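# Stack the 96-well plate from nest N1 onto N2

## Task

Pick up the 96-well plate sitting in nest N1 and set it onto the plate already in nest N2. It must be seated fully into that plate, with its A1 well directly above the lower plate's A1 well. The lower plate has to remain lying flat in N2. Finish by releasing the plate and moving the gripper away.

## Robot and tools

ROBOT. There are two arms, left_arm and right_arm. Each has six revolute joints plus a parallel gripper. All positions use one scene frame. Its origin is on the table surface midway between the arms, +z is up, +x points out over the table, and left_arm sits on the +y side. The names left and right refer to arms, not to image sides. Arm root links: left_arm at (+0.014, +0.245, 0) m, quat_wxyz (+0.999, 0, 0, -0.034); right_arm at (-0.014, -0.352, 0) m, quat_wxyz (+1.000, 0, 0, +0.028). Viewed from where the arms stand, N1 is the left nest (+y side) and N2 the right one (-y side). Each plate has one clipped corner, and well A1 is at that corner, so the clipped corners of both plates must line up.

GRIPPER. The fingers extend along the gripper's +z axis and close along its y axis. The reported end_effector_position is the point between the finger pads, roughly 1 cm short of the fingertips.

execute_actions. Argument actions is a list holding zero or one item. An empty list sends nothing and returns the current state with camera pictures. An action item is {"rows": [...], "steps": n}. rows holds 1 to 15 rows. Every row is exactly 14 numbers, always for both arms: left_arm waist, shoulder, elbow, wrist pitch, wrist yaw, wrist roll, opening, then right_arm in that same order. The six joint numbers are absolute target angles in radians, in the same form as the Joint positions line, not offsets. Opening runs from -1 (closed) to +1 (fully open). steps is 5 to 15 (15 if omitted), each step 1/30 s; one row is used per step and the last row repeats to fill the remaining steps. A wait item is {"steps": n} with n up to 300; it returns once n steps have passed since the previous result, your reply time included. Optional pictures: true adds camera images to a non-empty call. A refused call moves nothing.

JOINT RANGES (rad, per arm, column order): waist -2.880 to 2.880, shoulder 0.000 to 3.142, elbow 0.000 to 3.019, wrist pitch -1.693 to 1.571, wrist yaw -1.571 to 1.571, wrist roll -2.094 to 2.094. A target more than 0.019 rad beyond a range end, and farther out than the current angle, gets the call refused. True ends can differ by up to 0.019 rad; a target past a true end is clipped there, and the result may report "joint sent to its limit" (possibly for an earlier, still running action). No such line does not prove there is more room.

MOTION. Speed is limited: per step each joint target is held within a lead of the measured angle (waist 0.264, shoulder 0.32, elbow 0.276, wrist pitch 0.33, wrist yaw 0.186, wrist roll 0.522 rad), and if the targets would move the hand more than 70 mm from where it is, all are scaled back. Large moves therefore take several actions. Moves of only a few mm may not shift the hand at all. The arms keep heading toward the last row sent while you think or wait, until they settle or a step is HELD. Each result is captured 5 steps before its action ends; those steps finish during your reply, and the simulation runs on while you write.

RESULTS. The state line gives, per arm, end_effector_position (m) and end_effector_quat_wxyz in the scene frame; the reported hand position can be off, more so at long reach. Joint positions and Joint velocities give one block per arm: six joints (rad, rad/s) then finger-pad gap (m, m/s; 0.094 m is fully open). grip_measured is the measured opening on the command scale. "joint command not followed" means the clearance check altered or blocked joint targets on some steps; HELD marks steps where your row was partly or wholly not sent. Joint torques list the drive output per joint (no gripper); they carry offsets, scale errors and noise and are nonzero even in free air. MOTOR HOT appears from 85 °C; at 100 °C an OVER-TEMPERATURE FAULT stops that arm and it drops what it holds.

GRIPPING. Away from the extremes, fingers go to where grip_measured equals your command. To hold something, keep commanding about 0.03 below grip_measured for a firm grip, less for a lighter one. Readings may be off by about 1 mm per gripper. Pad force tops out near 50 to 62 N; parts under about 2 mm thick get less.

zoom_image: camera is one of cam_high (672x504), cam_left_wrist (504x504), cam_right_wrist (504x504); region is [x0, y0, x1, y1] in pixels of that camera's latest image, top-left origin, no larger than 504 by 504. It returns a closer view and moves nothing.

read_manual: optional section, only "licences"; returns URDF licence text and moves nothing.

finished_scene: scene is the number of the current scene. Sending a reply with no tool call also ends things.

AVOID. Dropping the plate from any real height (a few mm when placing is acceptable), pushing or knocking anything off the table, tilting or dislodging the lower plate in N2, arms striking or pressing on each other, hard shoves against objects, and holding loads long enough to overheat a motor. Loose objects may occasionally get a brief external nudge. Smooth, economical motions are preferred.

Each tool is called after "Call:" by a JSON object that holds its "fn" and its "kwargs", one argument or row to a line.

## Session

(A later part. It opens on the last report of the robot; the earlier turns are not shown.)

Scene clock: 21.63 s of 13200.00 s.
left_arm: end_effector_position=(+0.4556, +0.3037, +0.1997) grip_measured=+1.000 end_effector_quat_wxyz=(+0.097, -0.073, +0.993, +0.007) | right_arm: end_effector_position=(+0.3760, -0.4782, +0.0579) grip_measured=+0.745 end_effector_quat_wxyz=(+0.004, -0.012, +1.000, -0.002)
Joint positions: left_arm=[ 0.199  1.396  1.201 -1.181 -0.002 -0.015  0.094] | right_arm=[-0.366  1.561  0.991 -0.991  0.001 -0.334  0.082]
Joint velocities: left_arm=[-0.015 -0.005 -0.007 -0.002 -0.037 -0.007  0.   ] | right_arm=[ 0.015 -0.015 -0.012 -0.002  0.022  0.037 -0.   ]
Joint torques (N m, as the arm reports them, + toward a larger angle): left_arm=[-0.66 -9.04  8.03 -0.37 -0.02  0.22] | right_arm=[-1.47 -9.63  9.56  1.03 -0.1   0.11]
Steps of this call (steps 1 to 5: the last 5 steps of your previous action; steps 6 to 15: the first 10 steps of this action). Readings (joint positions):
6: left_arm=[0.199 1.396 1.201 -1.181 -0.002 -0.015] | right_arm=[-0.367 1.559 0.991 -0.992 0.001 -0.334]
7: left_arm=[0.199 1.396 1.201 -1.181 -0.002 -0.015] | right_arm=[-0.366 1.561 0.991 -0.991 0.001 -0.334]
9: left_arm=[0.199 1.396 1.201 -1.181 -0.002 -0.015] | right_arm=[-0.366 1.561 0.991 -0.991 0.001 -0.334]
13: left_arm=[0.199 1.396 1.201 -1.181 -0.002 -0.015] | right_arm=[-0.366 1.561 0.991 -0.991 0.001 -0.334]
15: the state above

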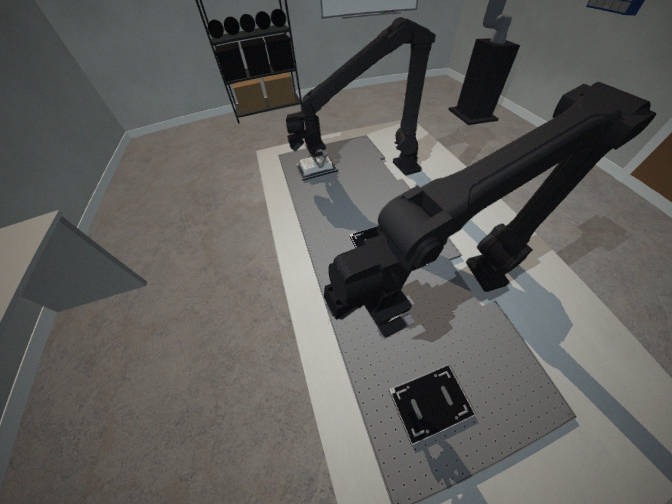

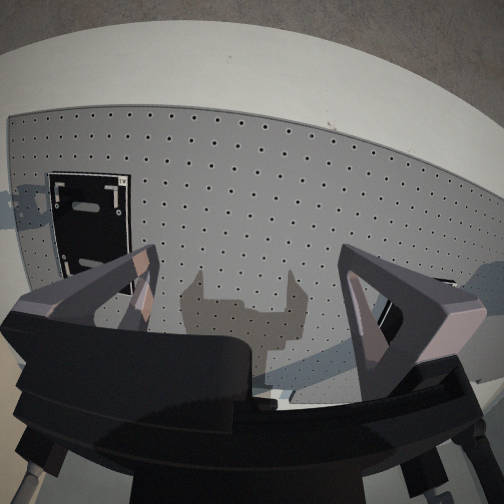

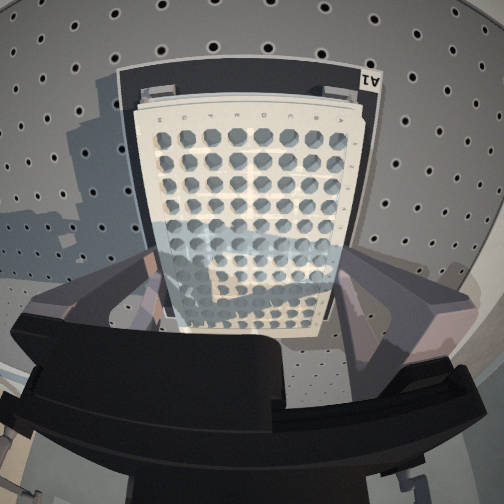

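Call:
{"fn": "execute_actions", "kwargs": {
  "actions": [
    {"rows":[[0.2,1.4,1.2,-1.2,0,0,1,-0.351,1.58,1.005,-0.978,0,-0.308,0.7]]}
  ]
}}

Call:
{"fn": "execute_actions", "kwargs": {
  "actions": [
    {"rows":[[0.2,1.4,1.2,-1.2,0,0,1,-0.355,1.597,1.005,-0.978,0,-0.315,0.7]]}
  ],
  "pictures": true
}}

Call:
{"fn": "zoom_image", "kwargs": {
  "camera": "cam_right_wrist",
  "region": [100,40,400,340]
}}

Call:
{"fn": "zoom_image", "kwargs": {
  "camera": "cam_high",
  "region": [290,145,345,185]
}}

Scene clock: 22.13 s of 13200.00 s.
left_arm: end_effector_position=(+0.4556, +0.3037, +0.1997) grip_measured=+1.000 end_effector_quat_wxyz=(+0.097, -0.073, +0.993, +0.007) | right_arm: end_effector_position=(+0.3761, -0.4779, +0.0579) grip_measured=+0.745 end_effector_quat_wxyz=(+0.004, -0.010, +1.000, -0.002)
Joint positions: left_arm=[ 0.199  1.396  1.201 -1.181 -0.002 -0.015  0.094] | right_arm=[-0.366  1.561  0.991 -0.991  0.001 -0.329  0.082]
Joint velocities: left_arm=[ 0.005 -0.005 -0.017 -0.002  0.007  0.022  0.   ] | right_arm=[ 0.005 -0.005  0.012  0.012 -0.066  0.007 -0.001]
Joint torques (N m, as the arm reports them, + toward a larger angle): left_arm=[-0.62 -9.01  8.02 -0.38 -0.02  0.21] | right_arm=[ -1.34 -10.46   9.54   1.09  -0.11   0.18]
Steps of this call (steps 1 to 5: the last 5 steps of your previous action; steps 6 to 15: the first 10 steps of this action). Readings (joint positions):
6: left_arm=[0.199 1.396 1.201 -1.181 -0.002 -0.015] | right_arm=[-0.366 1.561 0.991 -0.991 0.001 -0.332]
7: left_arm=[0.199 1.396 1.201 -1.181 -0.002 -0.015] | right_arm=[-0.366 1.561 0.991 -0.991 0.001 -0.331]
9: left_arm=[0.199 1.396 1.201 -1.181 -0.002 -0.015] | right_arm=[-0.366 1.561 0.991 -0.991 0.001 -0.329]
13: left_arm=[0.199 1.396 1.201 -1.181 -0.002 -0.015] | right_arm=[-0.366 1.561 0.991 -0.991 0.001 -0.329]
15: the state above

Scene clock: 22.63 s of 13200.00 s.
left_arm: end_effector_position=(+0.4556, +0.3037, +0.1997) grip_measured=+1.000 end_effector_quat_wxyz=(+0.097, -0.073, +0.993, +0.007) | right_arm: end_effector_position=(+0.3761, -0.4779, +0.0579) grip_measured=+0.745 end_effector_quat_wxyz=(+0.004, -0.010, +1.000, -0.002)
Joint positions: left_arm=[ 0.199  1.396  1.201 -1.181 -0.002 -0.015  0.094] | right_arm=[-0.366  1.561  0.991 -0.991  0.001 -0.329  0.082]
Joint velocities: left_arm=[-0.015  0.005 -0.007 -0.012  0.051 -0.066  0.   ] | right_arm=[-0.005 -0.005 -0.002  0.012  0.022  0.007 -0.   ]
Joint torques (N m, as the arm reports them, + toward a larger angle): left_arm=[-0.61 -9.07  8.02 -0.38 -0.02  0.22] | right_arm=[-1.81 -8.87  9.45  1.1  -0.11  0.11]
Steps of this call (steps 1 to 5: the last 5 steps of your previous action; steps 6 to 15: the first 10 steps of this action). Readings (joint positions):
6: left_arm=[0.199 1.396 1.201 -1.181 -0.002 -0.015] | right_arm=[-0.366 1.561 0.991 -0.991 0.001 -0.329]
7: left_arm=[0.199 1.396 1.201 -1.181 -0.002 -0.015] | right_arm=[-0.366 1.561 0.991 -0.991 0.001 -0.329]
9: left_arm=[0.199 1.396 1.201 -1.181 -0.002 -0.015] | right_arm=[-0.366 1.561 0.991 -0.991 0.001 -0.329]
13: left_arm=[0.199 1.396 1.201 -1.181 -0.002 -0.015] | right_arm=[-0.366 1.561 0.991 -0.991 0.001 -0.329]
15: the state above

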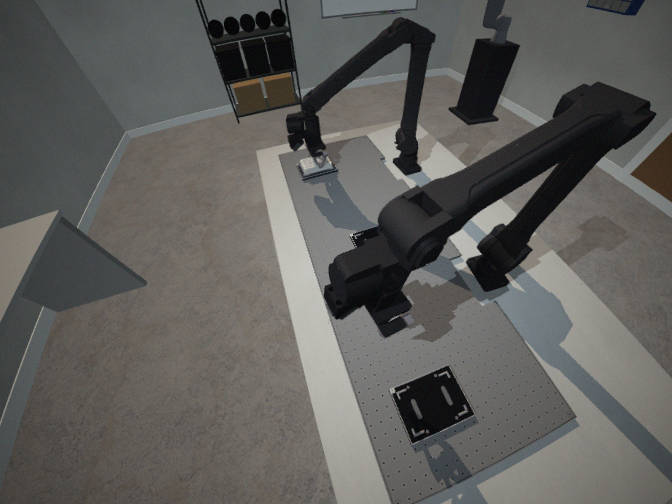

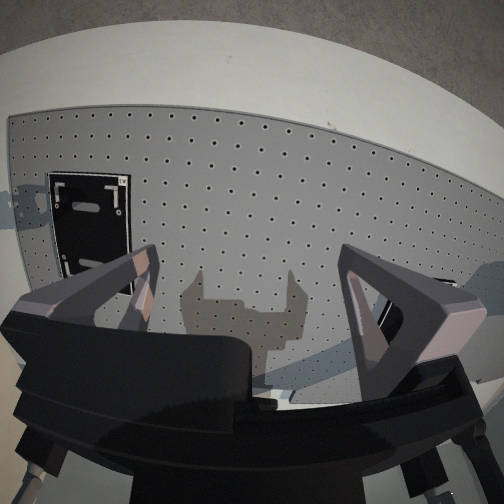

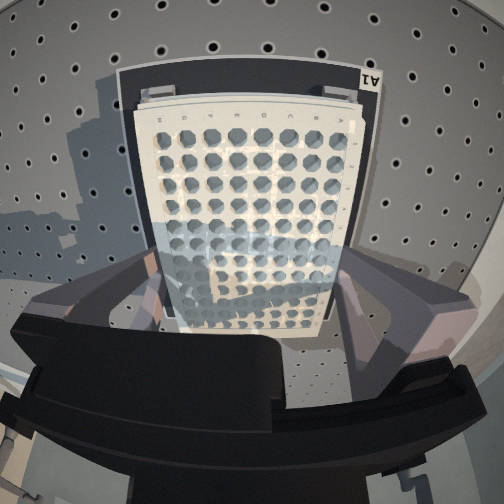

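Region (100, 40, 400, 340) of cam_right_wrist's 504x504 image, scaled by 1.680, with more detail than that image has.

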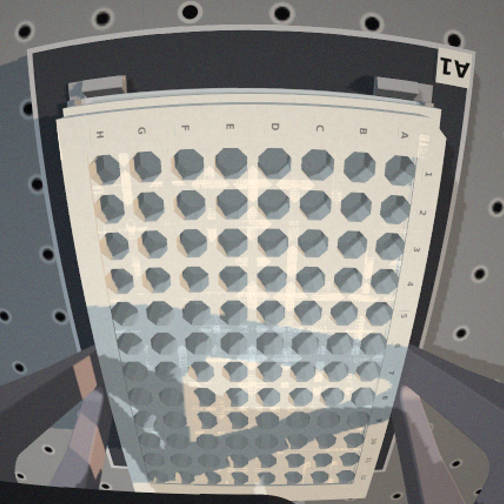

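Region (290, 145, 345, 185) of cam_high's 672x504 image, scaled by 9.164, with more detail than that image has; it fills the top 367 rows of this view, and the rest is white.

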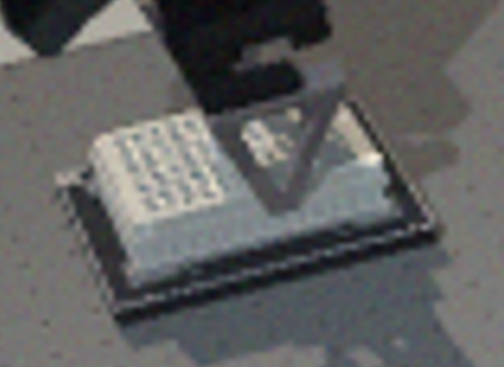

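Call:
{"fn": "execute_actions", "kwargs": {
  "actions": [
    {"rows":[[0.2,1.4,1.2,-1.2,0,0,1,-0.343,1.585,1.005,-0.983,0,-0.305,0.7]]}
  ],
  "pictures": true
}}

Call:
{"fn": "zoom_image", "kwargs": {
  "camera": "cam_right_wrist",
  "region": [100,40,400,340]
}}

Scene clock: 23.17 s of 13200.00 s.
left_arm: end_effector_position=(+0.4556, +0.3037, +0.1997) grip_measured=+1.000 end_effector_quat_wxyz=(+0.097, -0.073, +0.993, +0.007) | right_arm: end_effector_position=(+0.3766, -0.4761, +0.0579) grip_measured=+0.745 end_effector_quat_wxyz=(+0.004, -0.008, +1.000, -0.005)
Joint positions: left_arm=[ 0.199  1.396  1.201 -1.181 -0.002 -0.015  0.094] | right_arm=[-0.359  1.561  0.991 -0.991  0.007 -0.319  0.082]
Joint velocities: left_arm=[-0.015 -0.005 -0.017 -0.007  0.022  0.081  0.   ] | right_arm=[ 0.005 -0.005  0.007  0.007 -0.007 -0.022 -0.001]
Joint torques (N m, as the arm reports them, + toward a larger angle): left_arm=[-0.64 -9.04  8.03 -0.4  -0.02  0.22] | right_arm=[ -0.75 -10.53   9.27   0.87  -0.32   0.12]
Steps of this call (steps 1 to 5: the last 5 steps of your previous action; step 6: the robot went on to your last target; steps 7 to 16: the first 10 steps of this action). Readings (joint positions):
7: left_arm=[0.199 1.396 1.201 -1.181 -0.002 -0.015] | right_arm=[-0.365 1.561 0.991 -0.991 0.002 -0.329]
8: left_arm=[0.199 1.396 1.201 -1.181 -0.002 -0.015] | right_arm=[-0.365 1.561 0.991 -0.991 0.003 -0.328]
10: left_arm=[0.199 1.396 1.201 -1.181 -0.002 -0.015] | right_arm=[-0.363 1.561 0.991 -0.991 0.004 -0.326]
14: left_arm=[0.199 1.396 1.201 -1.181 -0.002 -0.015] | right_arm=[-0.360 1.561 0.991 -0.991 0.006 -0.321]
16: the state above

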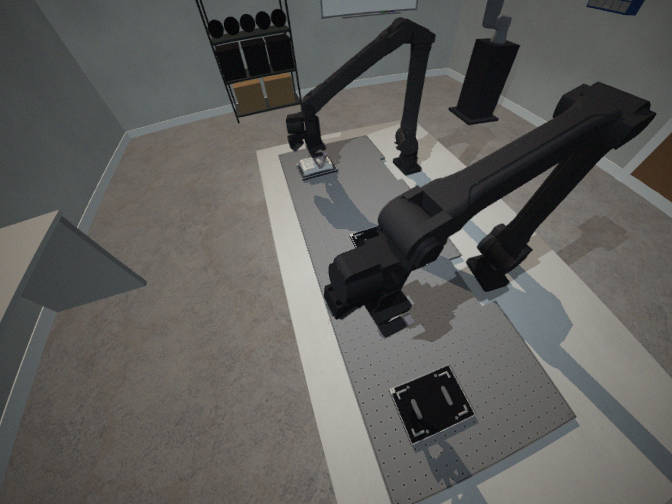

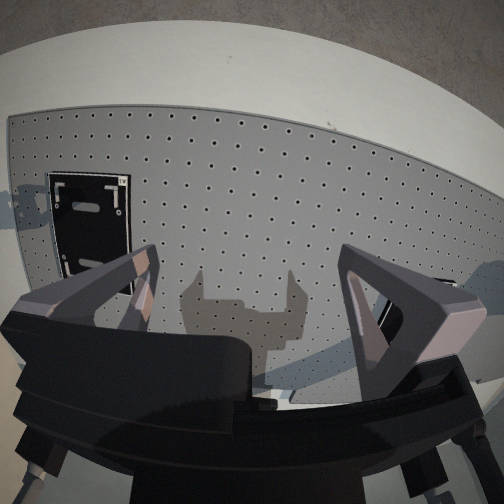

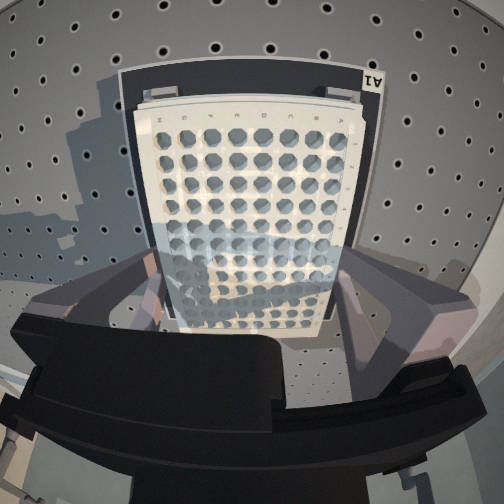

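Region (100, 40, 400, 340) of cam_right_wrist's 504x504 image, scaled by 1.680, with more detail than that image has.

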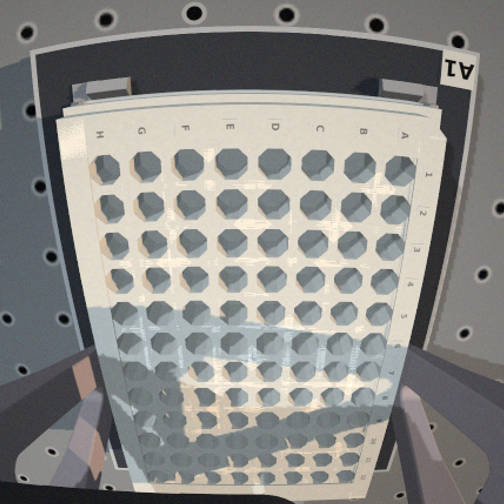

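Call:
{"fn": "execute_actions", "kwargs": {
  "actions": [
    {"rows":[[0.2,1.4,1.2,-1.2,0,0,1,-0.379,1.592,1.005,-1.012,0.004,-0.315,0.7]]}
  ],
  "pictures": true
}}

Call:
{"fn": "zoom_image", "kwargs": {
  "camera": "cam_right_wrist",
  "region": [100,40,400,340]
}}

Scene clock: 23.70 s of 13200.00 s.
left_arm: end_effector_position=(+0.4556, +0.3037, +0.1997) grip_measured=+1.000 end_effector_quat_wxyz=(+0.097, -0.073, +0.993, +0.007) | right_arm: end_effector_position=(+0.3751, -0.4769, +0.0576) grip_measured=+0.745 end_effector_quat_wxyz=(+0.002, -0.005, +1.000, -0.002)
Joint positions: left_arm=[ 0.199  1.396  1.201 -1.181 -0.002 -0.015  0.094] | right_arm=[-0.363  1.562  0.991 -0.996  0.003 -0.318  0.082]
Joint velocities: left_arm=[-0.015 -0.005 -0.002 -0.017 -0.007  0.081  0.   ] | right_arm=[-0.005  0.005 -0.012  0.007 -0.066  0.037 -0.001]
Joint torques (N m, as the arm reports them, + toward a larger angle): left_arm=[-0.57 -9.1   8.03 -0.39 -0.02  0.21] | right_arm=[-3.47 -9.68  9.53 -0.14  0.    0.05]
Steps of this call (steps 1 to 5: the last 5 steps of your previous action; step 6: the robot went on to your last target; steps 7 to 16: the first 10 steps of this action). Readings (joint positions):
7: left_arm=[0.199 1.396 1.201 -1.181 -0.002 -0.015] | right_arm=[-0.360 1.561 0.991 -0.993 0.007 -0.318]
8: left_arm=[0.199 1.396 1.201 -1.181 -0.002 -0.015] | right_arm=[-0.361 1.562 0.991 -0.995 0.006 -0.318]
10: left_arm=[0.199 1.396 1.201 -1.181 -0.002 -0.015] | right_arm=[-0.363 1.562 0.991 -0.995 0.003 -0.318]
14: left_arm=[0.199 1.396 1.201 -1.181 -0.002 -0.015] | right_arm=[-0.363 1.562 0.991 -0.996 0.003 -0.318]
16: the state above

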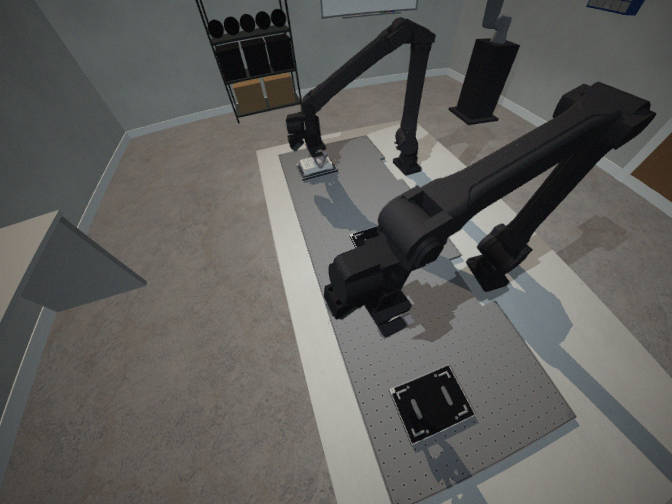

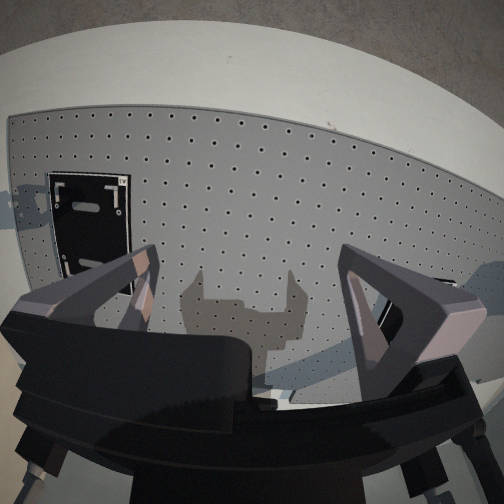

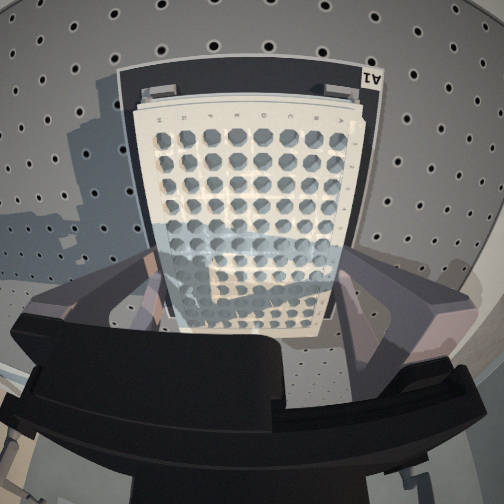

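Region (100, 40, 400, 340) of cam_right_wrist's 504x504 image, scaled by 1.680, with more detail than that image has.

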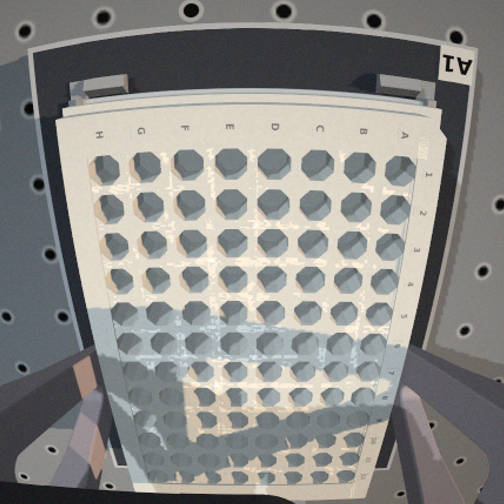

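Call:
{"fn": "execute_actions", "kwargs": {
  "actions": [
    {"rows":[[0.2,1.4,1.2,-1.2,0,0,1,-0.37,1.61,1.005,-0.995,0.012,-0.335,0.7]]}
  ]
}}

Call:
{"fn": "execute_actions", "kwargs": {
  "actions": [
    {"rows":[[0.2,1.4,1.2,-1.2,0,0,1,-0.37,1.61,1.005,-0.975,0.012,-0.335,0.7]]}
  ],
  "pictures": true
}}

Scene clock: 24.20 s of 13200.00 s.
left_arm: end_effector_position=(+0.4556, +0.3037, +0.1997) grip_measured=+1.000 end_effector_quat_wxyz=(+0.097, -0.073, +0.993, +0.007) | right_arm: end_effector_position=(+0.3751, -0.4772, +0.0571) grip_measured=+0.745 end_effector_quat_wxyz=(+0.001, -0.006, +1.000, -0.003)
Joint positions: left_arm=[ 0.199  1.396  1.201 -1.181 -0.002 -0.015  0.094] | right_arm=[-0.363  1.563  0.991 -0.996  0.004 -0.32   0.082]
Joint velocities: left_arm=[-0.005 -0.015  0.017 -0.012 -0.037 -0.037  0.   ] | right_arm=[ 0.005 -0.005 -0.002 -0.007 -0.022 -0.051 -0.001]
Joint torques (N m, as the arm reports them, + toward a larger angle): left_arm=[-0.62 -9.03  8.04 -0.4  -0.02  0.21] | right_arm=[-3.04 -8.45  9.44  0.47  0.29 -0.12]
Steps of this call (steps 1 to 5: the last 5 steps of your previous action; steps 6 to 15: the first 10 steps of this action). Readings (joint positions):
6: left_arm=[0.199 1.396 1.201 -1.181 -0.002 -0.015] | right_arm=[-0.363 1.562 0.991 -0.996 0.004 -0.319]
7: left_arm=[0.199 1.396 1.201 -1.181 -0.002 -0.015] | right_arm=[-0.363 1.563 0.991 -0.996 0.004 -0.319]
9: left_arm=[0.199 1.396 1.201 -1.181 -0.002 -0.015] | right_arm=[-0.363 1.563 0.991 -0.996 0.004 -0.320]
13: left_arm=[0.199 1.396 1.201 -1.181 -0.002 -0.015] | right_arm=[-0.363 1.563 0.991 -0.996 0.004 -0.320]
15: the state above

Scene clock: 24.70 s of 13200.00 s.
left_arm: end_effector_position=(+0.4556, +0.3037, +0.1997) grip_measured=+1.000 end_effector_quat_wxyz=(+0.097, -0.073, +0.993, +0.007) | right_arm: end_effector_position=(+0.3753, -0.4774, +0.0571) grip_measured=+0.745 end_effector_quat_wxyz=(+0.001, -0.007, +1.000, -0.003)
Joint positions: left_arm=[ 0.199  1.396  1.201 -1.181 -0.002 -0.015  0.094] | right_arm=[-0.363  1.563  0.991 -0.995  0.005 -0.321  0.082]
Joint velocities: left_arm=[-0.005 -0.005  0.002  0.007 -0.051  0.037  0.   ] | right_arm=[-0.005 -0.015  0.002 -0.012 -0.037 -0.022 -0.001]
Joint torques (N m, as the arm reports them, + toward a larger angle): left_arm=[-0.62 -9.06  8.04 -0.4  -0.02  0.22] | right_arm=[-3.23 -8.14  9.31  1.22  0.3  -0.08]
Steps of this call (steps 1 to 5: the last 5 steps of your previous action; steps 6 to 15: the first 10 steps of this action). Readings (joint positions):
6: left_arm=[0.199 1.396 1.201 -1.181 -0.002 -0.015] | right_arm=[-0.363 1.563 0.991 -0.995 0.005 -0.320]
7: left_arm=[0.199 1.396 1.201 -1.181 -0.002 -0.015] | right_arm=[-0.363 1.563 0.991 -0.995 0.005 -0.321]
9: left_arm=[0.199 1.396 1.201 -1.181 -0.002 -0.015] | right_arm=[-0.363 1.563 0.991 -0.995 0.005 -0.321]
13: left_arm=[0.199 1.396 1.201 -1.181 -0.002 -0.015] | right_arm=[-0.363 1.563 0.991 -0.995 0.005 -0.321]
15: the state above

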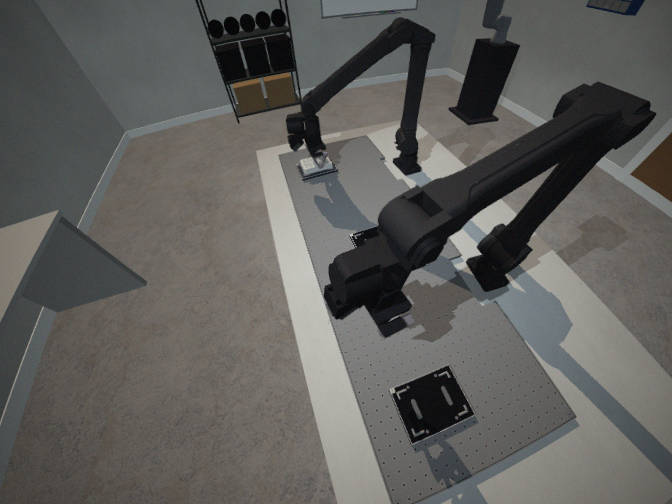

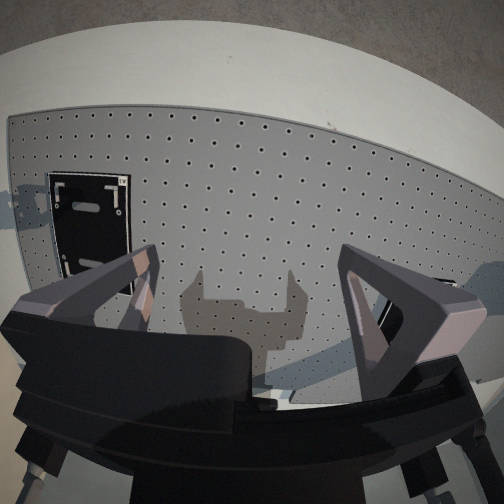

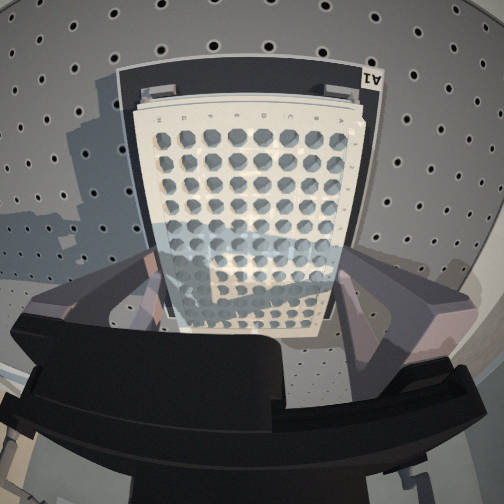

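Call:
{"fn": "execute_actions", "kwargs": {
  "actions": [
    {"rows":[[0.2,1.4,1.2,-1.2,0,0,1,-0.37,1.595,1.005,-0.962,0.006,-0.325,0.7]]}
  ],
  "pictures": true
}}

Call:
{"fn": "zoom_image", "kwargs": {
  "camera": "cam_right_wrist",
  "region": [125,70,375,130]
}}

Scene clock: 25.20 s of 13200.00 s.
left_arm: end_effector_position=(+0.4556, +0.3037, +0.1997) grip_measured=+1.000 end_effector_quat_wxyz=(+0.097, -0.073, +0.993, +0.007) | right_arm: end_effector_position=(+0.3756, -0.4774, +0.0571) grip_measured=+0.745 end_effector_quat_wxyz=(+0.002, -0.007, +1.000, -0.003)
Joint positions: left_arm=[ 0.199  1.396  1.201 -1.181 -0.002 -0.015  0.094] | right_arm=[-0.363  1.563  0.991 -0.993  0.005 -0.321  0.082]
Joint velocities: left_arm=[-0.005 -0.005 -0.002 -0.012  0.095 -0.037  0.   ] | right_arm=[ 0.005 -0.005  0.002 -0.027  0.022  0.051 -0.   ]
Joint torques (N m, as the arm reports them, + toward a larger angle): left_arm=[-0.66 -9.08  8.04 -0.37 -0.02  0.21] | right_arm=[-2.26 -9.83  9.5   1.75  0.    0.01]
Steps of this call (steps 1 to 5: the last 5 steps of your previous action; steps 6 to 15: the first 10 steps of this action). Readings (joint positions):
6: left_arm=[0.199 1.396 1.201 -1.181 -0.002 -0.015] | right_arm=[-0.363 1.563 0.991 -0.993 0.005 -0.321]
7: left_arm=[0.199 1.396 1.201 -1.181 -0.002 -0.015] | right_arm=[-0.363 1.563 0.991 -0.993 0.005 -0.321]
9: left_arm=[0.199 1.396 1.201 -1.181 -0.002 -0.015] | right_arm=[-0.363 1.563 0.991 -0.993 0.005 -0.321]
13: left_arm=[0.199 1.396 1.201 -1.181 -0.002 -0.015] | right_arm=[-0.363 1.563 0.991 -0.993 0.005 -0.321]
15: the state above

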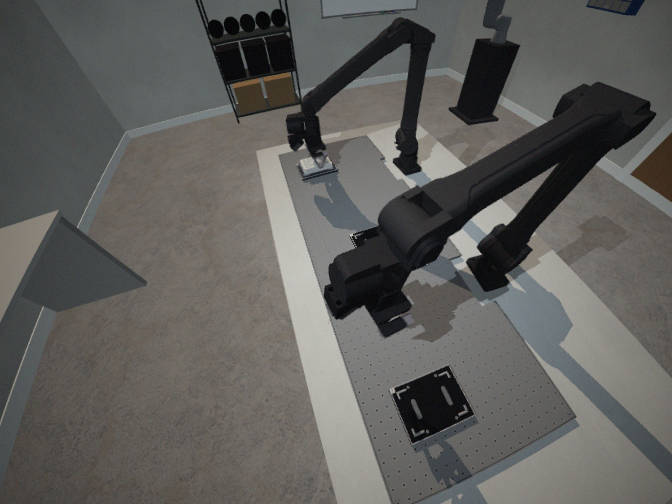

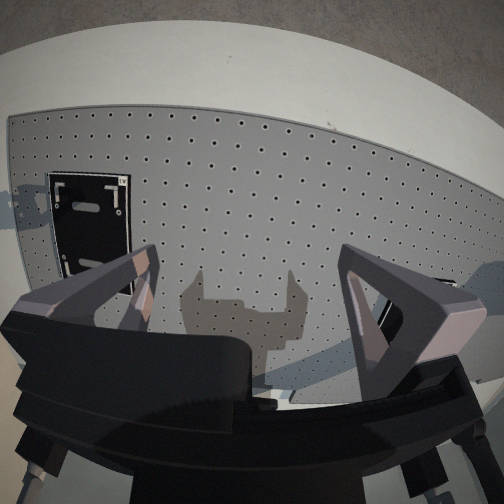

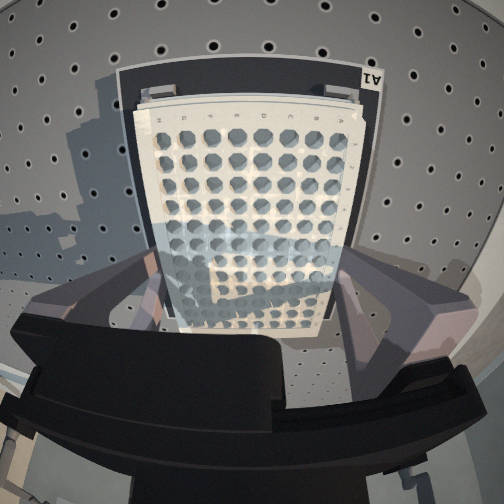

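Region (125, 70, 375, 130) of cam_right_wrist's 504x504 image, scaled by 2.016, with more detail than that image has; it fills the top 121 rows of this view, and the rest is white.

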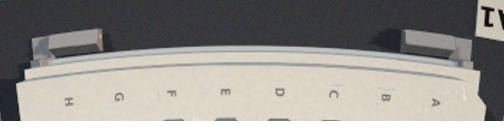

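Call:
{"fn": "execute_actions", "kwargs": {
  "actions": [
    {"rows":[[0.2,1.4,1.2,-1.2,0,0,1,-0.37,1.595,1.005,-1.03,0.006,-0.325,0.7]],"steps":12}
  ]
}}

Call:
{"fn": "execute_actions", "kwargs": {
  "actions": [
    {"rows":[[0.2,1.4,1.2,-1.2,0,0,1,-0.37,1.595,1.005,-0.995,0.006,-0.365,0.7]],"steps":12}
  ]
}}

Call:
{"fn": "execute_actions", "kwargs": {
  "actions": [
    {"rows":[[0.2,1.4,1.2,-1.2,0,0,1,-0.37,1.595,1.005,-0.995,0.006,-0.28,0.7]],"steps":12}
  ],
  "pictures": true
}}

Scene clock: 25.60 s of 13200.00 s.
left_arm: end_effector_position=(+0.4556, +0.3037, +0.1997) grip_measured=+1.000 end_effector_quat_wxyz=(+0.097, -0.073, +0.993, +0.007) | right_arm: end_effector_position=(+0.3746, -0.4771, +0.0576) grip_measured=+0.745 end_effector_quat_wxyz=(-0.001, -0.007, +1.000, -0.002)
Joint positions: left_arm=[ 0.199  1.396  1.201 -1.181 -0.002 -0.015  0.094] | right_arm=[-0.363  1.564  0.993 -1.001  0.005 -0.321  0.082]
Joint velocities: left_arm=[-0.015 -0.005 -0.002 -0.002 -0.007  0.051  0.   ] | right_arm=[-0.005 -0.024  0.007 -0.017 -0.066 -0.066 -0.001]
Joint torques (N m, as the arm reports them, + toward a larger angle): left_arm=[-0.64 -9.02  8.02 -0.38 -0.02  0.22] | right_arm=[-3.25 -9.17  9.19 -0.66  0.01  0.01]
Steps of this call (steps 1 to 5: the last 5 steps of your previous action; steps 6 to 12: the first 7 steps of this action). Readings (joint positions):
6: left_arm=[0.199 1.396 1.201 -1.181 -0.002 -0.015] | right_arm=[-0.363 1.563 0.992 -0.999 0.005 -0.321]
7: left_arm=[0.199 1.396 1.201 -1.181 -0.002 -0.015] | right_arm=[-0.363 1.564 0.993 -1.001 0.005 -0.321]
9: left_arm=[0.199 1.396 1.201 -1.181 -0.002 -0.015] | right_arm=[-0.363 1.564 0.993 -1.001 0.005 -0.321]
12: the state above

Scene clock: 26.00 s of 13200.00 s.
left_arm: end_effector_position=(+0.4556, +0.3037, +0.1997) grip_measured=+1.000 end_effector_quat_wxyz=(+0.097, -0.073, +0.993, +0.007) | right_arm: end_effector_position=(+0.3751, -0.4772, +0.0576) grip_measured=+0.745 end_effector_quat_wxyz=(-0.000, -0.011, +1.000, -0.002)
Joint positions: left_arm=[ 0.199  1.396  1.201 -1.181 -0.002 -0.015  0.094] | right_arm=[-0.363  1.564  0.993 -0.999  0.005 -0.329  0.082]
Joint velocities: left_arm=[-0.005 -0.005  0.002 -0.012 -0.037 -0.081  0.   ] | right_arm=[-0.005  0.005  0.007  0.002 -0.007  0.022 -0.001]
Joint torques (N m, as the arm reports them, + toward a larger angle): left_arm=[-0.64 -9.04  8.02 -0.38 -0.02  0.22] | right_arm=[-3.   -9.35  9.19  0.64  0.01 -0.27]
Steps of this call (steps 1 to 5: the last 5 steps of your previous action; steps 6 to 12: the first 7 steps of this action). Readings (joint positions):
6: left_arm=[0.199 1.396 1.201 -1.181 -0.002 -0.015] | right_arm=[-0.363 1.564 0.993 -1.000 0.005 -0.325]
7: left_arm=[0.199 1.396 1.201 -1.181 -0.002 -0.015] | right_arm=[-0.363 1.564 0.993 -0.999 0.005 -0.327]
9: left_arm=[0.199 1.396 1.201 -1.181 -0.002 -0.015] | right_arm=[-0.363 1.564 0.993 -0.999 0.005 -0.329]
12: the state above

Scene clock: 26.40 s of 13200.00 s.
left_arm: end_effector_position=(+0.4556, +0.3037, +0.1997) grip_measured=+1.000 end_effector_quat_wxyz=(+0.097, -0.073, +0.993, +0.007) | right_arm: end_effector_position=(+0.3753, -0.4773, +0.0576) grip_measured=+0.745 end_effector_quat_wxyz=(+0.000, -0.002, +1.000, -0.003)
Joint positions: left_arm=[ 0.199  1.396  1.201 -1.181 -0.002 -0.015  0.094] | right_arm=[-0.363  1.564  0.993 -0.998  0.005 -0.31   0.082]
Joint velocities: left_arm=[-0.005 -0.015 -0.002 -0.017  0.037  0.022  0.   ] | right_arm=[-0.005 -0.005 -0.002 -0.022  0.037  0.022 -0.   ]
Joint torques (N m, as the arm reports them, + toward a larger angle): left_arm=[-0.64 -9.1   8.03 -0.37 -0.02  0.21] | right_arm=[-2.59 -9.66  9.21  0.68  0.02  0.23]
Steps of this call (steps 1 to 5: the last 5 steps of your previous action; steps 6 to 12: the first 7 steps of this action). Readings (joint positions):
6: left_arm=[0.199 1.396 1.201 -1.181 -0.002 -0.015] | right_arm=[-0.363 1.564 0.993 -0.999 0.005 -0.322]
7: left_arm=[0.199 1.396 1.201 -1.181 -0.002 -0.015] | right_arm=[-0.363 1.564 0.993 -0.999 0.005 -0.318]
9: left_arm=[0.199 1.396 1.201 -1.181 -0.002 -0.015] | right_arm=[-0.363 1.564 0.993 -0.998 0.005 -0.314]
12: the state above

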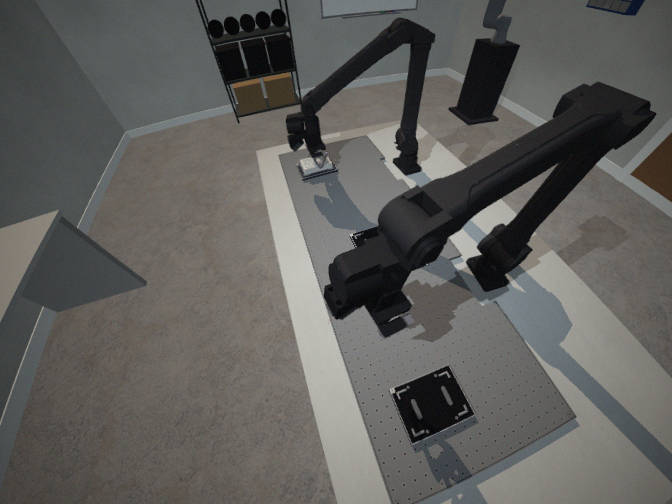

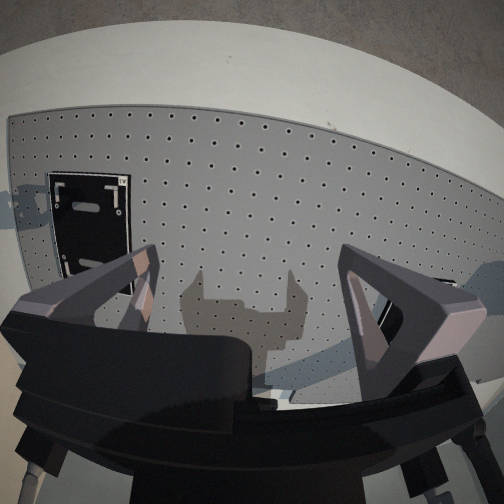

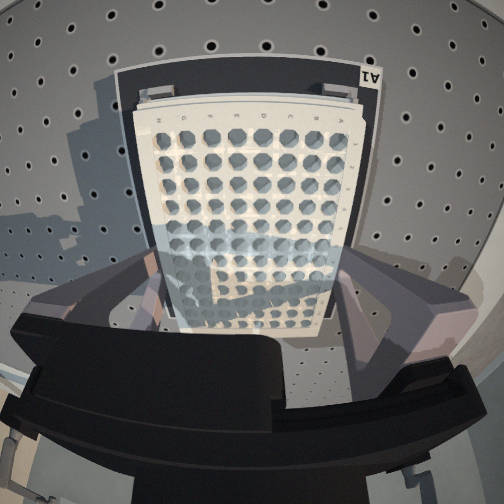

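Call:
{"fn": "execute_actions", "kwargs": {
  "actions": [
    {"rows":[[0.2,1.4,1.2,-1.2,0,0,1,-0.37,1.595,1.005,-0.995,0.006,-0.39,0.7]],"steps":12}
  ]
}}

Call:
{"fn": "execute_actions", "kwargs": {
  "actions": [
    {"rows":[[0.2,1.4,1.2,-1.2,0,0,1,-0.37,1.595,1.005,-0.995,0.006,-0.25,0.7]],"steps":12}
  ]
}}

Call:
{"fn": "execute_actions", "kwargs": {
  "actions": [
    {"rows":[[0.2,1.4,1.2,-1.2,0,0,1,-0.37,1.595,1.005,-0.995,0.006,-0.35,0.7]],"steps":15}
  ]
}}

Scene clock: 26.83 s of 13200.00 s.
left_arm: end_effector_position=(+0.4556, +0.3037, +0.1997) grip_measured=+1.000 end_effector_quat_wxyz=(+0.097, -0.073, +0.993, +0.007) | right_arm: end_effector_position=(+0.3754, -0.4773, +0.0576) grip_measured=+0.745 end_effector_quat_wxyz=(+0.000, -0.016, +1.000, -0.003)
Joint positions: left_arm=[ 0.199  1.396  1.201 -1.181 -0.002 -0.015  0.094] | right_arm=[-0.363  1.564  0.993 -0.998  0.005 -0.339  0.082]
Joint velocities: left_arm=[ 0.005  0.005 -0.017 -0.002 -0.037 -0.051  0.   ] | right_arm=[-0.015  0.005 -0.007 -0.007  0.007 -0.022 -0.002]
Joint torques (N m, as the arm reports them, + toward a larger angle): left_arm=[-0.64 -8.96  8.03 -0.38 -0.02  0.21] | right_arm=[-2.09 -9.84  9.15  0.7   0.   -0.4 ]
Steps of this call (steps 1 to 5: the last 5 steps of your previous action; step 6: the robot went on to your last target; steps 7 to 13: the first 7 steps of this action). Readings (joint positions):
7: left_arm=[0.199 1.396 1.201 -1.181 -0.002 -0.015] | right_arm=[-0.363 1.564 0.993 -0.998 0.005 -0.318]
8: left_arm=[0.199 1.396 1.201 -1.181 -0.002 -0.015] | right_arm=[-0.363 1.564 0.993 -0.998 0.005 -0.327]
10: left_arm=[0.199 1.396 1.201 -1.181 -0.002 -0.015] | right_arm=[-0.363 1.564 0.993 -0.998 0.005 -0.336]
13: the state above

Scene clock: 27.23 s of 13200.00 s.
left_arm: end_effector_position=(+0.4556, +0.3037, +0.1997) grip_measured=+1.000 end_effector_quat_wxyz=(+0.097, -0.073, +0.993, +0.007) | right_arm: end_effector_position=(+0.3754, -0.4774, +0.0576) grip_measured=+0.745 end_effector_quat_wxyz=(+0.001, +0.003, +1.000, -0.003)
Joint positions: left_arm=[ 0.199  1.396  1.201 -1.181 -0.002 -0.015  0.094] | right_arm=[-0.363  1.564  0.993 -0.998  0.005 -0.301  0.082]
Joint velocities: left_arm=[ 0.005  0.005 -0.007  0.007 -0.037 -0.007  0.   ] | right_arm=[-0.015 -0.015 -0.017 -0.012 -0.051 -0.037  0.   ]
Joint torques (N m, as the arm reports them, + toward a larger angle): left_arm=[-0.67 -9.05  8.02 -0.39 -0.02  0.22] | right_arm=[-2.68 -9.89  9.2   0.57  0.01  0.45]
Steps of this call (steps 1 to 5: the last 5 steps of your previous action; steps 6 to 12: the first 7 steps of this action). Readings (joint positions):
6: left_arm=[0.199 1.396 1.201 -1.181 -0.002 -0.015] | right_arm=[-0.363 1.564 0.993 -0.998 0.005 -0.326]
7: left_arm=[0.199 1.396 1.201 -1.181 -0.002 -0.015] | right_arm=[-0.363 1.564 0.993 -0.998 0.005 -0.315]
9: left_arm=[0.199 1.396 1.201 -1.181 -0.002 -0.015] | right_arm=[-0.363 1.564 0.993 -0.998 0.005 -0.304]
12: the state above

Scene clock: 27.73 s of 13200.00 s.
left_arm: end_effector_position=(+0.4556, +0.3037, +0.1997) grip_measured=+1.000 end_effector_quat_wxyz=(+0.097, -0.073, +0.993, +0.007) | right_arm: end_effector_position=(+0.3754, -0.4775, +0.0576) grip_measured=+0.745 end_effector_quat_wxyz=(+0.000, -0.008, +1.000, -0.003)
Joint positions: left_arm=[ 0.199  1.396  1.201 -1.181 -0.002 -0.015  0.094] | right_arm=[-0.363  1.564  0.993 -0.998  0.006 -0.323  0.082]
Joint velocities: left_arm=[-0.015 -0.005 -0.007  0.032 -0.022  0.022  0.   ] | right_arm=[ 0.005 -0.015  0.022  0.002 -0.022 -0.051 -0.001]
Joint torques (N m, as the arm reports them, + toward a larger angle): left_arm=[-0.65 -9.04  8.01 -0.39 -0.01  0.21] | right_arm=[-2.68 -9.69  9.25  0.59 -0.05 -0.19]
Steps of this call (steps 1 to 5: the last 5 steps of your previous action; steps 6 to 15: the first 10 steps of this action). Readings (joint positions):
6: left_arm=[0.199 1.396 1.201 -1.181 -0.002 -0.015] | right_arm=[-0.363 1.564 0.993 -0.998 0.005 -0.309]
7: left_arm=[0.199 1.396 1.201 -1.181 -0.002 -0.015] | right_arm=[-0.363 1.564 0.993 -0.998 0.005 -0.314]
9: left_arm=[0.199 1.396 1.201 -1.181 -0.002 -0.015] | right_arm=[-0.363 1.564 0.993 -0.998 0.005 -0.318]
13: left_arm=[0.199 1.396 1.201 -1.181 -0.002 -0.015] | right_arm=[-0.363 1.564 0.993 -0.998 0.006 -0.322]
15: the state above

The plate is captured in both directions, which indicates it is nested. Releasing and inspecting.

Call:
{"fn": "execute_actions", "kwargs": {
  "actions": [
    {"rows":[[0.2,1.4,1.2,-1.2,0,0,1,-0.365,1.56,1.005,-0.995,0.006,-0.32,1]],"steps":8}
  ]
}}

Call:
{"fn": "execute_actions", "kwargs": {
  "actions": [
    {"rows":[[0.2,1.4,1.2,-1.2,0,0,1,-0.365,1.45,1.02,-0.995,0,-0.32,1]],"steps":10}
  ]
}}

Call:
{"fn": "execute_actions", "kwargs": {
  "actions": [
    {"rows":[[0.2,1.4,1.2,-1.2,0,0,1,-0.1,1.45,1.02,-1.05,0,-1.6,1]]}
  ]
}}

Call:
{"fn": "execute_actions", "kwargs": {
  "actions": [
    {"steps":20}
  ],
  "pictures": true
}}

Call:
{"fn": "zoom_image", "kwargs": {
  "camera": "cam_right_wrist",
  "region": [130,180,370,350]
}}

Scene clock: 28.13 s of 13200.00 s.
left_arm: end_effector_position=(+0.4556, +0.3037, +0.1997) grip_measured=+1.000 end_effector_quat_wxyz=(+0.097, -0.073, +0.993, +0.007) | right_arm: end_effector_position=(+0.3752, -0.4775, +0.0575) grip_measured=+0.997 end_effector_quat_wxyz=(+0.000, -0.008, +1.000, -0.003)
Joint positions: left_arm=[ 0.199  1.396  1.201 -1.181 -0.002 -0.015  0.094] | right_arm=[-0.363  1.564  0.993 -0.998  0.006 -0.323  0.094]
Joint velocities: left_arm=[-0.005 -0.015 -0.002 -0.002  0.007  0.022  0.   ] | right_arm=[-0.005 -0.015 -0.002  0.007  0.022  0.037  0.011]
Joint torques (N m, as the arm reports them, + toward a larger angle): left_arm=[-0.67 -9.08  8.03 -0.37 -0.02  0.21] | right_arm=[ -2.59 -12.83   9.31   0.56  -0.03   0.04]
Steps of this call (steps 1 to 5: the last 5 steps of your previous action; steps 6 to 9: the robot went on to your last target; steps 10 to 12: the first 3 steps of this action). Readings (joint positions):
10: left_arm=[0.199 1.396 1.201 -1.181 -0.002 -0.015] | right_arm=[-0.363 1.564 0.993 -0.998 0.006 -0.323]
11: left_arm=[0.199 1.396 1.201 -1.181 -0.002 -0.015] | right_arm=[-0.363 1.564 0.993 -0.998 0.006 -0.323]
12: the state above

Scene clock: 28.47 s of 13200.00 s.
left_arm: end_effector_position=(+0.4556, +0.3037, +0.1997) grip_measured=+1.000 end_effector_quat_wxyz=(+0.097, -0.073, +0.993, +0.007) | right_arm: end_effector_position=(+0.3789, -0.4781, +0.0836) grip_measured=+1.000 end_effector_quat_wxyz=(+0.033, -0.008, +0.999, -0.012)
Joint positions: left_arm=[ 0.199  1.396  1.201 -1.181 -0.002 -0.015  0.094] | right_arm=[-0.363  1.495  0.992 -0.997  0.003 -0.323  0.094]
Joint velocities: left_arm=[-0.005  0.005 -0.012 -0.002  0.037  0.007  0.   ] | right_arm=[-0.005 -0.552 -0.022 -0.007 -0.081 -0.037  0.   ]
Joint torques (N m, as the arm reports them, + toward a larger angle): left_arm=[-0.65 -9.04  8.02 -0.4  -0.02  0.21] | right_arm=[ -2.33 -12.81  11.27   0.63  -0.17   0.06]
Steps of this call (steps 1 to 5: the last 5 steps of your previous action; steps 6 to 10: the first 5 steps of this action). Readings (joint positions):
6: left_arm=[0.199 1.396 1.201 -1.181 -0.002 -0.015] | right_arm=[-0.363 1.557 0.993 -0.997 0.005 -0.323]
7: left_arm=[0.199 1.396 1.201 -1.181 -0.002 -0.015] | right_arm=[-0.363 1.547 0.992 -0.997 0.004 -0.323]
9: left_arm=[0.199 1.396 1.201 -1.181 -0.002 -0.015] | right_arm=[-0.363 1.514 0.992 -0.997 0.003 -0.323]
10: the state above

Scene clock: 28.97 s of 13200.00 s.
left_arm: end_effector_position=(+0.4556, +0.3037, +0.1997) grip_measured=+1.000 end_effector_quat_wxyz=(+0.097, -0.073, +0.993, +0.007) | right_arm: end_effector_position=(+0.3897, -0.3500, +0.1006) grip_measured=+1.000 end_effector_quat_wxyz=(+0.031, -0.564, +0.825, -0.019)
Joint positions: left_arm=[ 0.199  1.396  1.201 -1.181 -0.002 -0.015  0.094] | right_arm=[-0.051  1.45   0.992 -1.041 -0.004 -1.193  0.094]
Joint velocities: left_arm=[-0.015 -0.005  0.002 -0.002  0.022 -0.051  0.   ] | right_arm=[ 0.005 -0.005 -0.007 -0.037 -0.007 -2.733  0.   ]
Joint torques (N m, as the arm reports them, + toward a larger angle): left_arm=[-0.68 -9.04  8.01 -0.39 -0.02  0.21] | right_arm=[ -5.6  -11.56  11.36   0.32   0.04   0.01]
Steps of this call (steps 1 to 5: the last 5 steps of your previous action; steps 6 to 15: the first 10 steps of this action). Readings (joint positions):
6: left_arm=[0.199 1.396 1.201 -1.181 -0.002 -0.015] | right_arm=[-0.352 1.450 0.992 -1.002 0.007 -0.376]
7: left_arm=[0.199 1.396 1.201 -1.181 -0.002 -0.015] | right_arm=[-0.328 1.450 0.992 -1.011 0.009 -0.441]
9: left_arm=[0.199 1.396 1.201 -1.181 -0.002 -0.015] | right_arm=[-0.242 1.450 0.992 -1.024 0.009 -0.599]
13: left_arm=[0.199 1.396 1.201 -1.181 -0.002 -0.015] | right_arm=[-0.072 1.450 0.992 -1.038 -0.003 -0.996]
15: the state above

Scene clock: 29.63 s of 13200.00 s.
left_arm: end_effector_position=(+0.4556, +0.3037, +0.1997) grip_measured=+1.000 end_effector_quat_wxyz=(+0.097, -0.073, +0.993, +0.007) | right_arm: end_effector_position=(+0.3889, -0.3712, +0.1006) grip_measured=+1.000 end_effector_quat_wxyz=(+0.025, -0.695, +0.718, -0.025)
Joint positions: left_arm=[ 0.199  1.396  1.201 -1.181 -0.002 -0.015  0.094] | right_arm=[-0.102  1.45   0.992 -1.042 -0.002 -1.584  0.094]
Joint velocities: left_arm=[-0.005 -0.005 -0.012 -0.002  0.037  0.022  0.   ] | right_arm=[ 0.005 -0.015 -0.002 -0.002 -0.007 -0.007  0.   ]
Joint torques (N m, as the arm reports them, + toward a larger angle): left_arm=[-0.68 -9.05  8.02 -0.38 -0.02  0.22] | right_arm=[ -1.81 -10.94  11.49   0.23  -0.02  -0.08]
Kept back: nothing.
Steps of this call (steps 1 to 5: the last 5 steps of your previous action; steps 6 to 20: the robot went on to your last target). Readings (joint positions):
1: left_arm=[0.199 1.396 1.201 -1.181 -0.002 -0.015] | right_arm=[-0.054 1.450 0.992 -1.042 -0.004 -1.273]
2: left_arm=[0.199 1.396 1.201 -1.181 -0.002 -0.015] | right_arm=[-0.061 1.450 0.992 -1.042 -0.004 -1.337]
4: left_arm=[0.199 1.396 1.201 -1.181 -0.002 -0.015] | right_arm=[-0.081 1.450 0.992 -1.042 -0.003 -1.428]
8: left_arm=[0.199 1.396 1.201 -1.181 -0.002 -0.015] | right_arm=[-0.102 1.450 0.992 -1.042 -0.002 -1.523]
20: the state above

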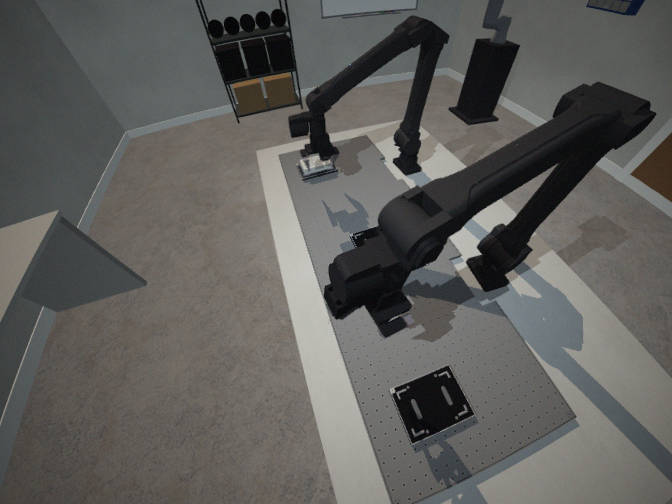

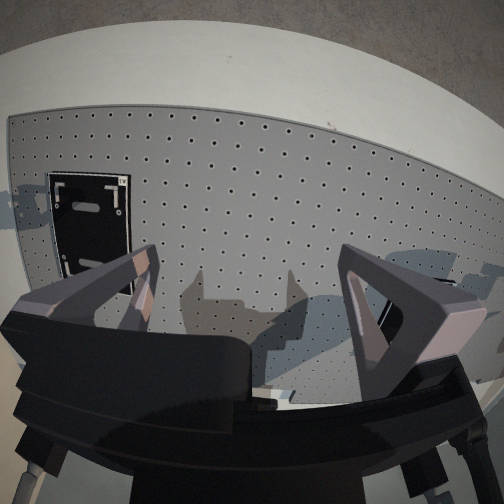

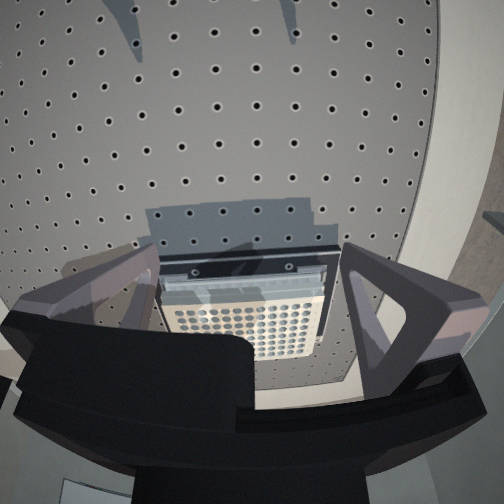

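Region (130, 180, 370, 350) of cam_right_wrist's 504x504 image, scaled by 2.100, with more detail than that image has; it fills the top 357 rows of this view, and the rest is white.

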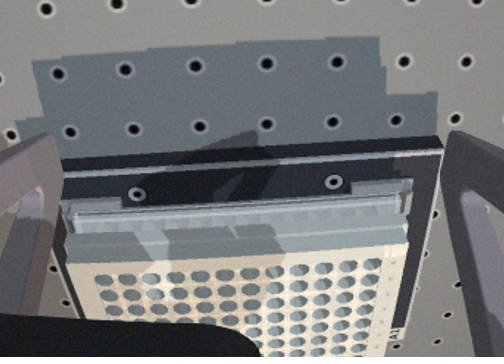

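Call:
{"fn": "execute_actions", "kwargs": {
  "actions": [
    {"rows":[[0.2,1.4,1.2,-1.2,0,0,1,0.3,1.25,1.02,-1.2,0,-1.6,1]]}
  ]
}}

Call:
{"fn": "execute_actions", "kwargs": {
  "actions": [
    {"steps":15}
  ]
}}

Call:
{"fn": "finished_scene", "kwargs": {
  "scene": 1
}}

Scene clock: 30.10 s of 13200.00 s.
left_arm: end_effector_position=(+0.4556, +0.3037, +0.1997) grip_measured=+1.000 end_effector_quat_wxyz=(+0.097, -0.073, +0.993, +0.007) | right_arm: end_effector_position=(+0.3311, -0.2221, +0.1595) grip_measured=+1.000 end_effector_quat_wxyz=(-0.042, +0.826, -0.561, +0.028)
Joint positions: left_arm=[ 0.199  1.396  1.201 -1.181 -0.002 -0.015  0.094] | right_arm=[ 0.305  1.279  0.991 -1.181 -0.002 -1.588  0.094]
Joint velocities: left_arm=[-0.005 -0.005  0.002 -0.007 -0.051 -0.022  0.   ] | right_arm=[ 1.07  -0.493 -0.007 -0.159 -0.081 -0.022  0.   ]
Joint torques (N m, as the arm reports them, + toward a larger angle): left_arm=[-0.61 -9.09  8.02 -0.4  -0.01  0.22] | right_arm=[-6.77 -8.31 12.12  0.2   0.13 -0.06]
Steps of this call (steps 1 to 4: the robot went on to your last target; steps 5 to 14: the first 10 steps of this action). Readings (joint positions):
5: left_arm=[0.199 1.396 1.201 -1.181 -0.002 -0.015] | right_arm=[-0.093 1.445 0.992 -1.055 0.002 -1.587]
6: left_arm=[0.199 1.396 1.201 -1.181 -0.002 -0.015] | right_arm=[-0.073 1.435 0.991 -1.079 0.004 -1.587]
8: left_arm=[0.199 1.396 1.201 -1.181 -0.002 -0.015] | right_arm=[-0.000 1.402 0.991 -1.118 0.004 -1.587]
12: left_arm=[0.199 1.396 1.201 -1.181 -0.002 -0.015] | right_arm=[0.210 1.318 0.991 -1.164 0.004 -1.587]
14: the state above

Scene clock: 30.60 s of 13200.00 s.
left_arm: end_effector_position=(+0.4556, +0.3037, +0.1997) grip_measured=+1.000 end_effector_quat_wxyz=(+0.097, -0.073, +0.993, +0.007) | right_arm: end_effector_position=(+0.3281, -0.2253, +0.1708) grip_measured=+1.000 end_effector_quat_wxyz=(-0.051, +0.825, -0.562, +0.035)
Joint positions: left_arm=[ 0.199  1.396  1.201 -1.181 -0.002 -0.015  0.094] | right_arm=[ 0.3    1.246  0.991 -1.193 -0.002 -1.589  0.094]
Joint velocities: left_arm=[-0.005  0.005 -0.012 -0.007  0.051  0.007  0.   ] | right_arm=[-0.005 -0.005 -0.022 -0.002  0.022 -0.007  0.   ]
Joint torques (N m, as the arm reports them, + toward a larger angle): left_arm=[-0.64 -9.05  8.01 -0.39 -0.02  0.22] | right_arm=[-2.   -8.4  12.31  0.36 -0.03 -0.05]
Kept back: nothing.
Steps of this call (steps 1 to 5: the last 5 steps of your previous action; steps 6 to 15: the robot went on to your last target). Readings (joint positions):
1: left_arm=[0.199 1.396 1.201 -1.181 -0.002 -0.015] | right_arm=[0.332 1.265 0.991 -1.185 -0.004 -1.589]
2: left_arm=[0.199 1.396 1.201 -1.181 -0.002 -0.015] | right_arm=[0.345 1.254 0.991 -1.189 -0.005 -1.589]
4: left_arm=[0.199 1.396 1.201 -1.181 -0.002 -0.015] | right_arm=[0.340 1.246 0.991 -1.192 -0.005 -1.589]
8: left_arm=[0.199 1.396 1.201 -1.181 -0.002 -0.015] | right_arm=[0.305 1.246 0.991 -1.193 -0.002 -1.589]
15: the state above

The scene is finished: the task was done.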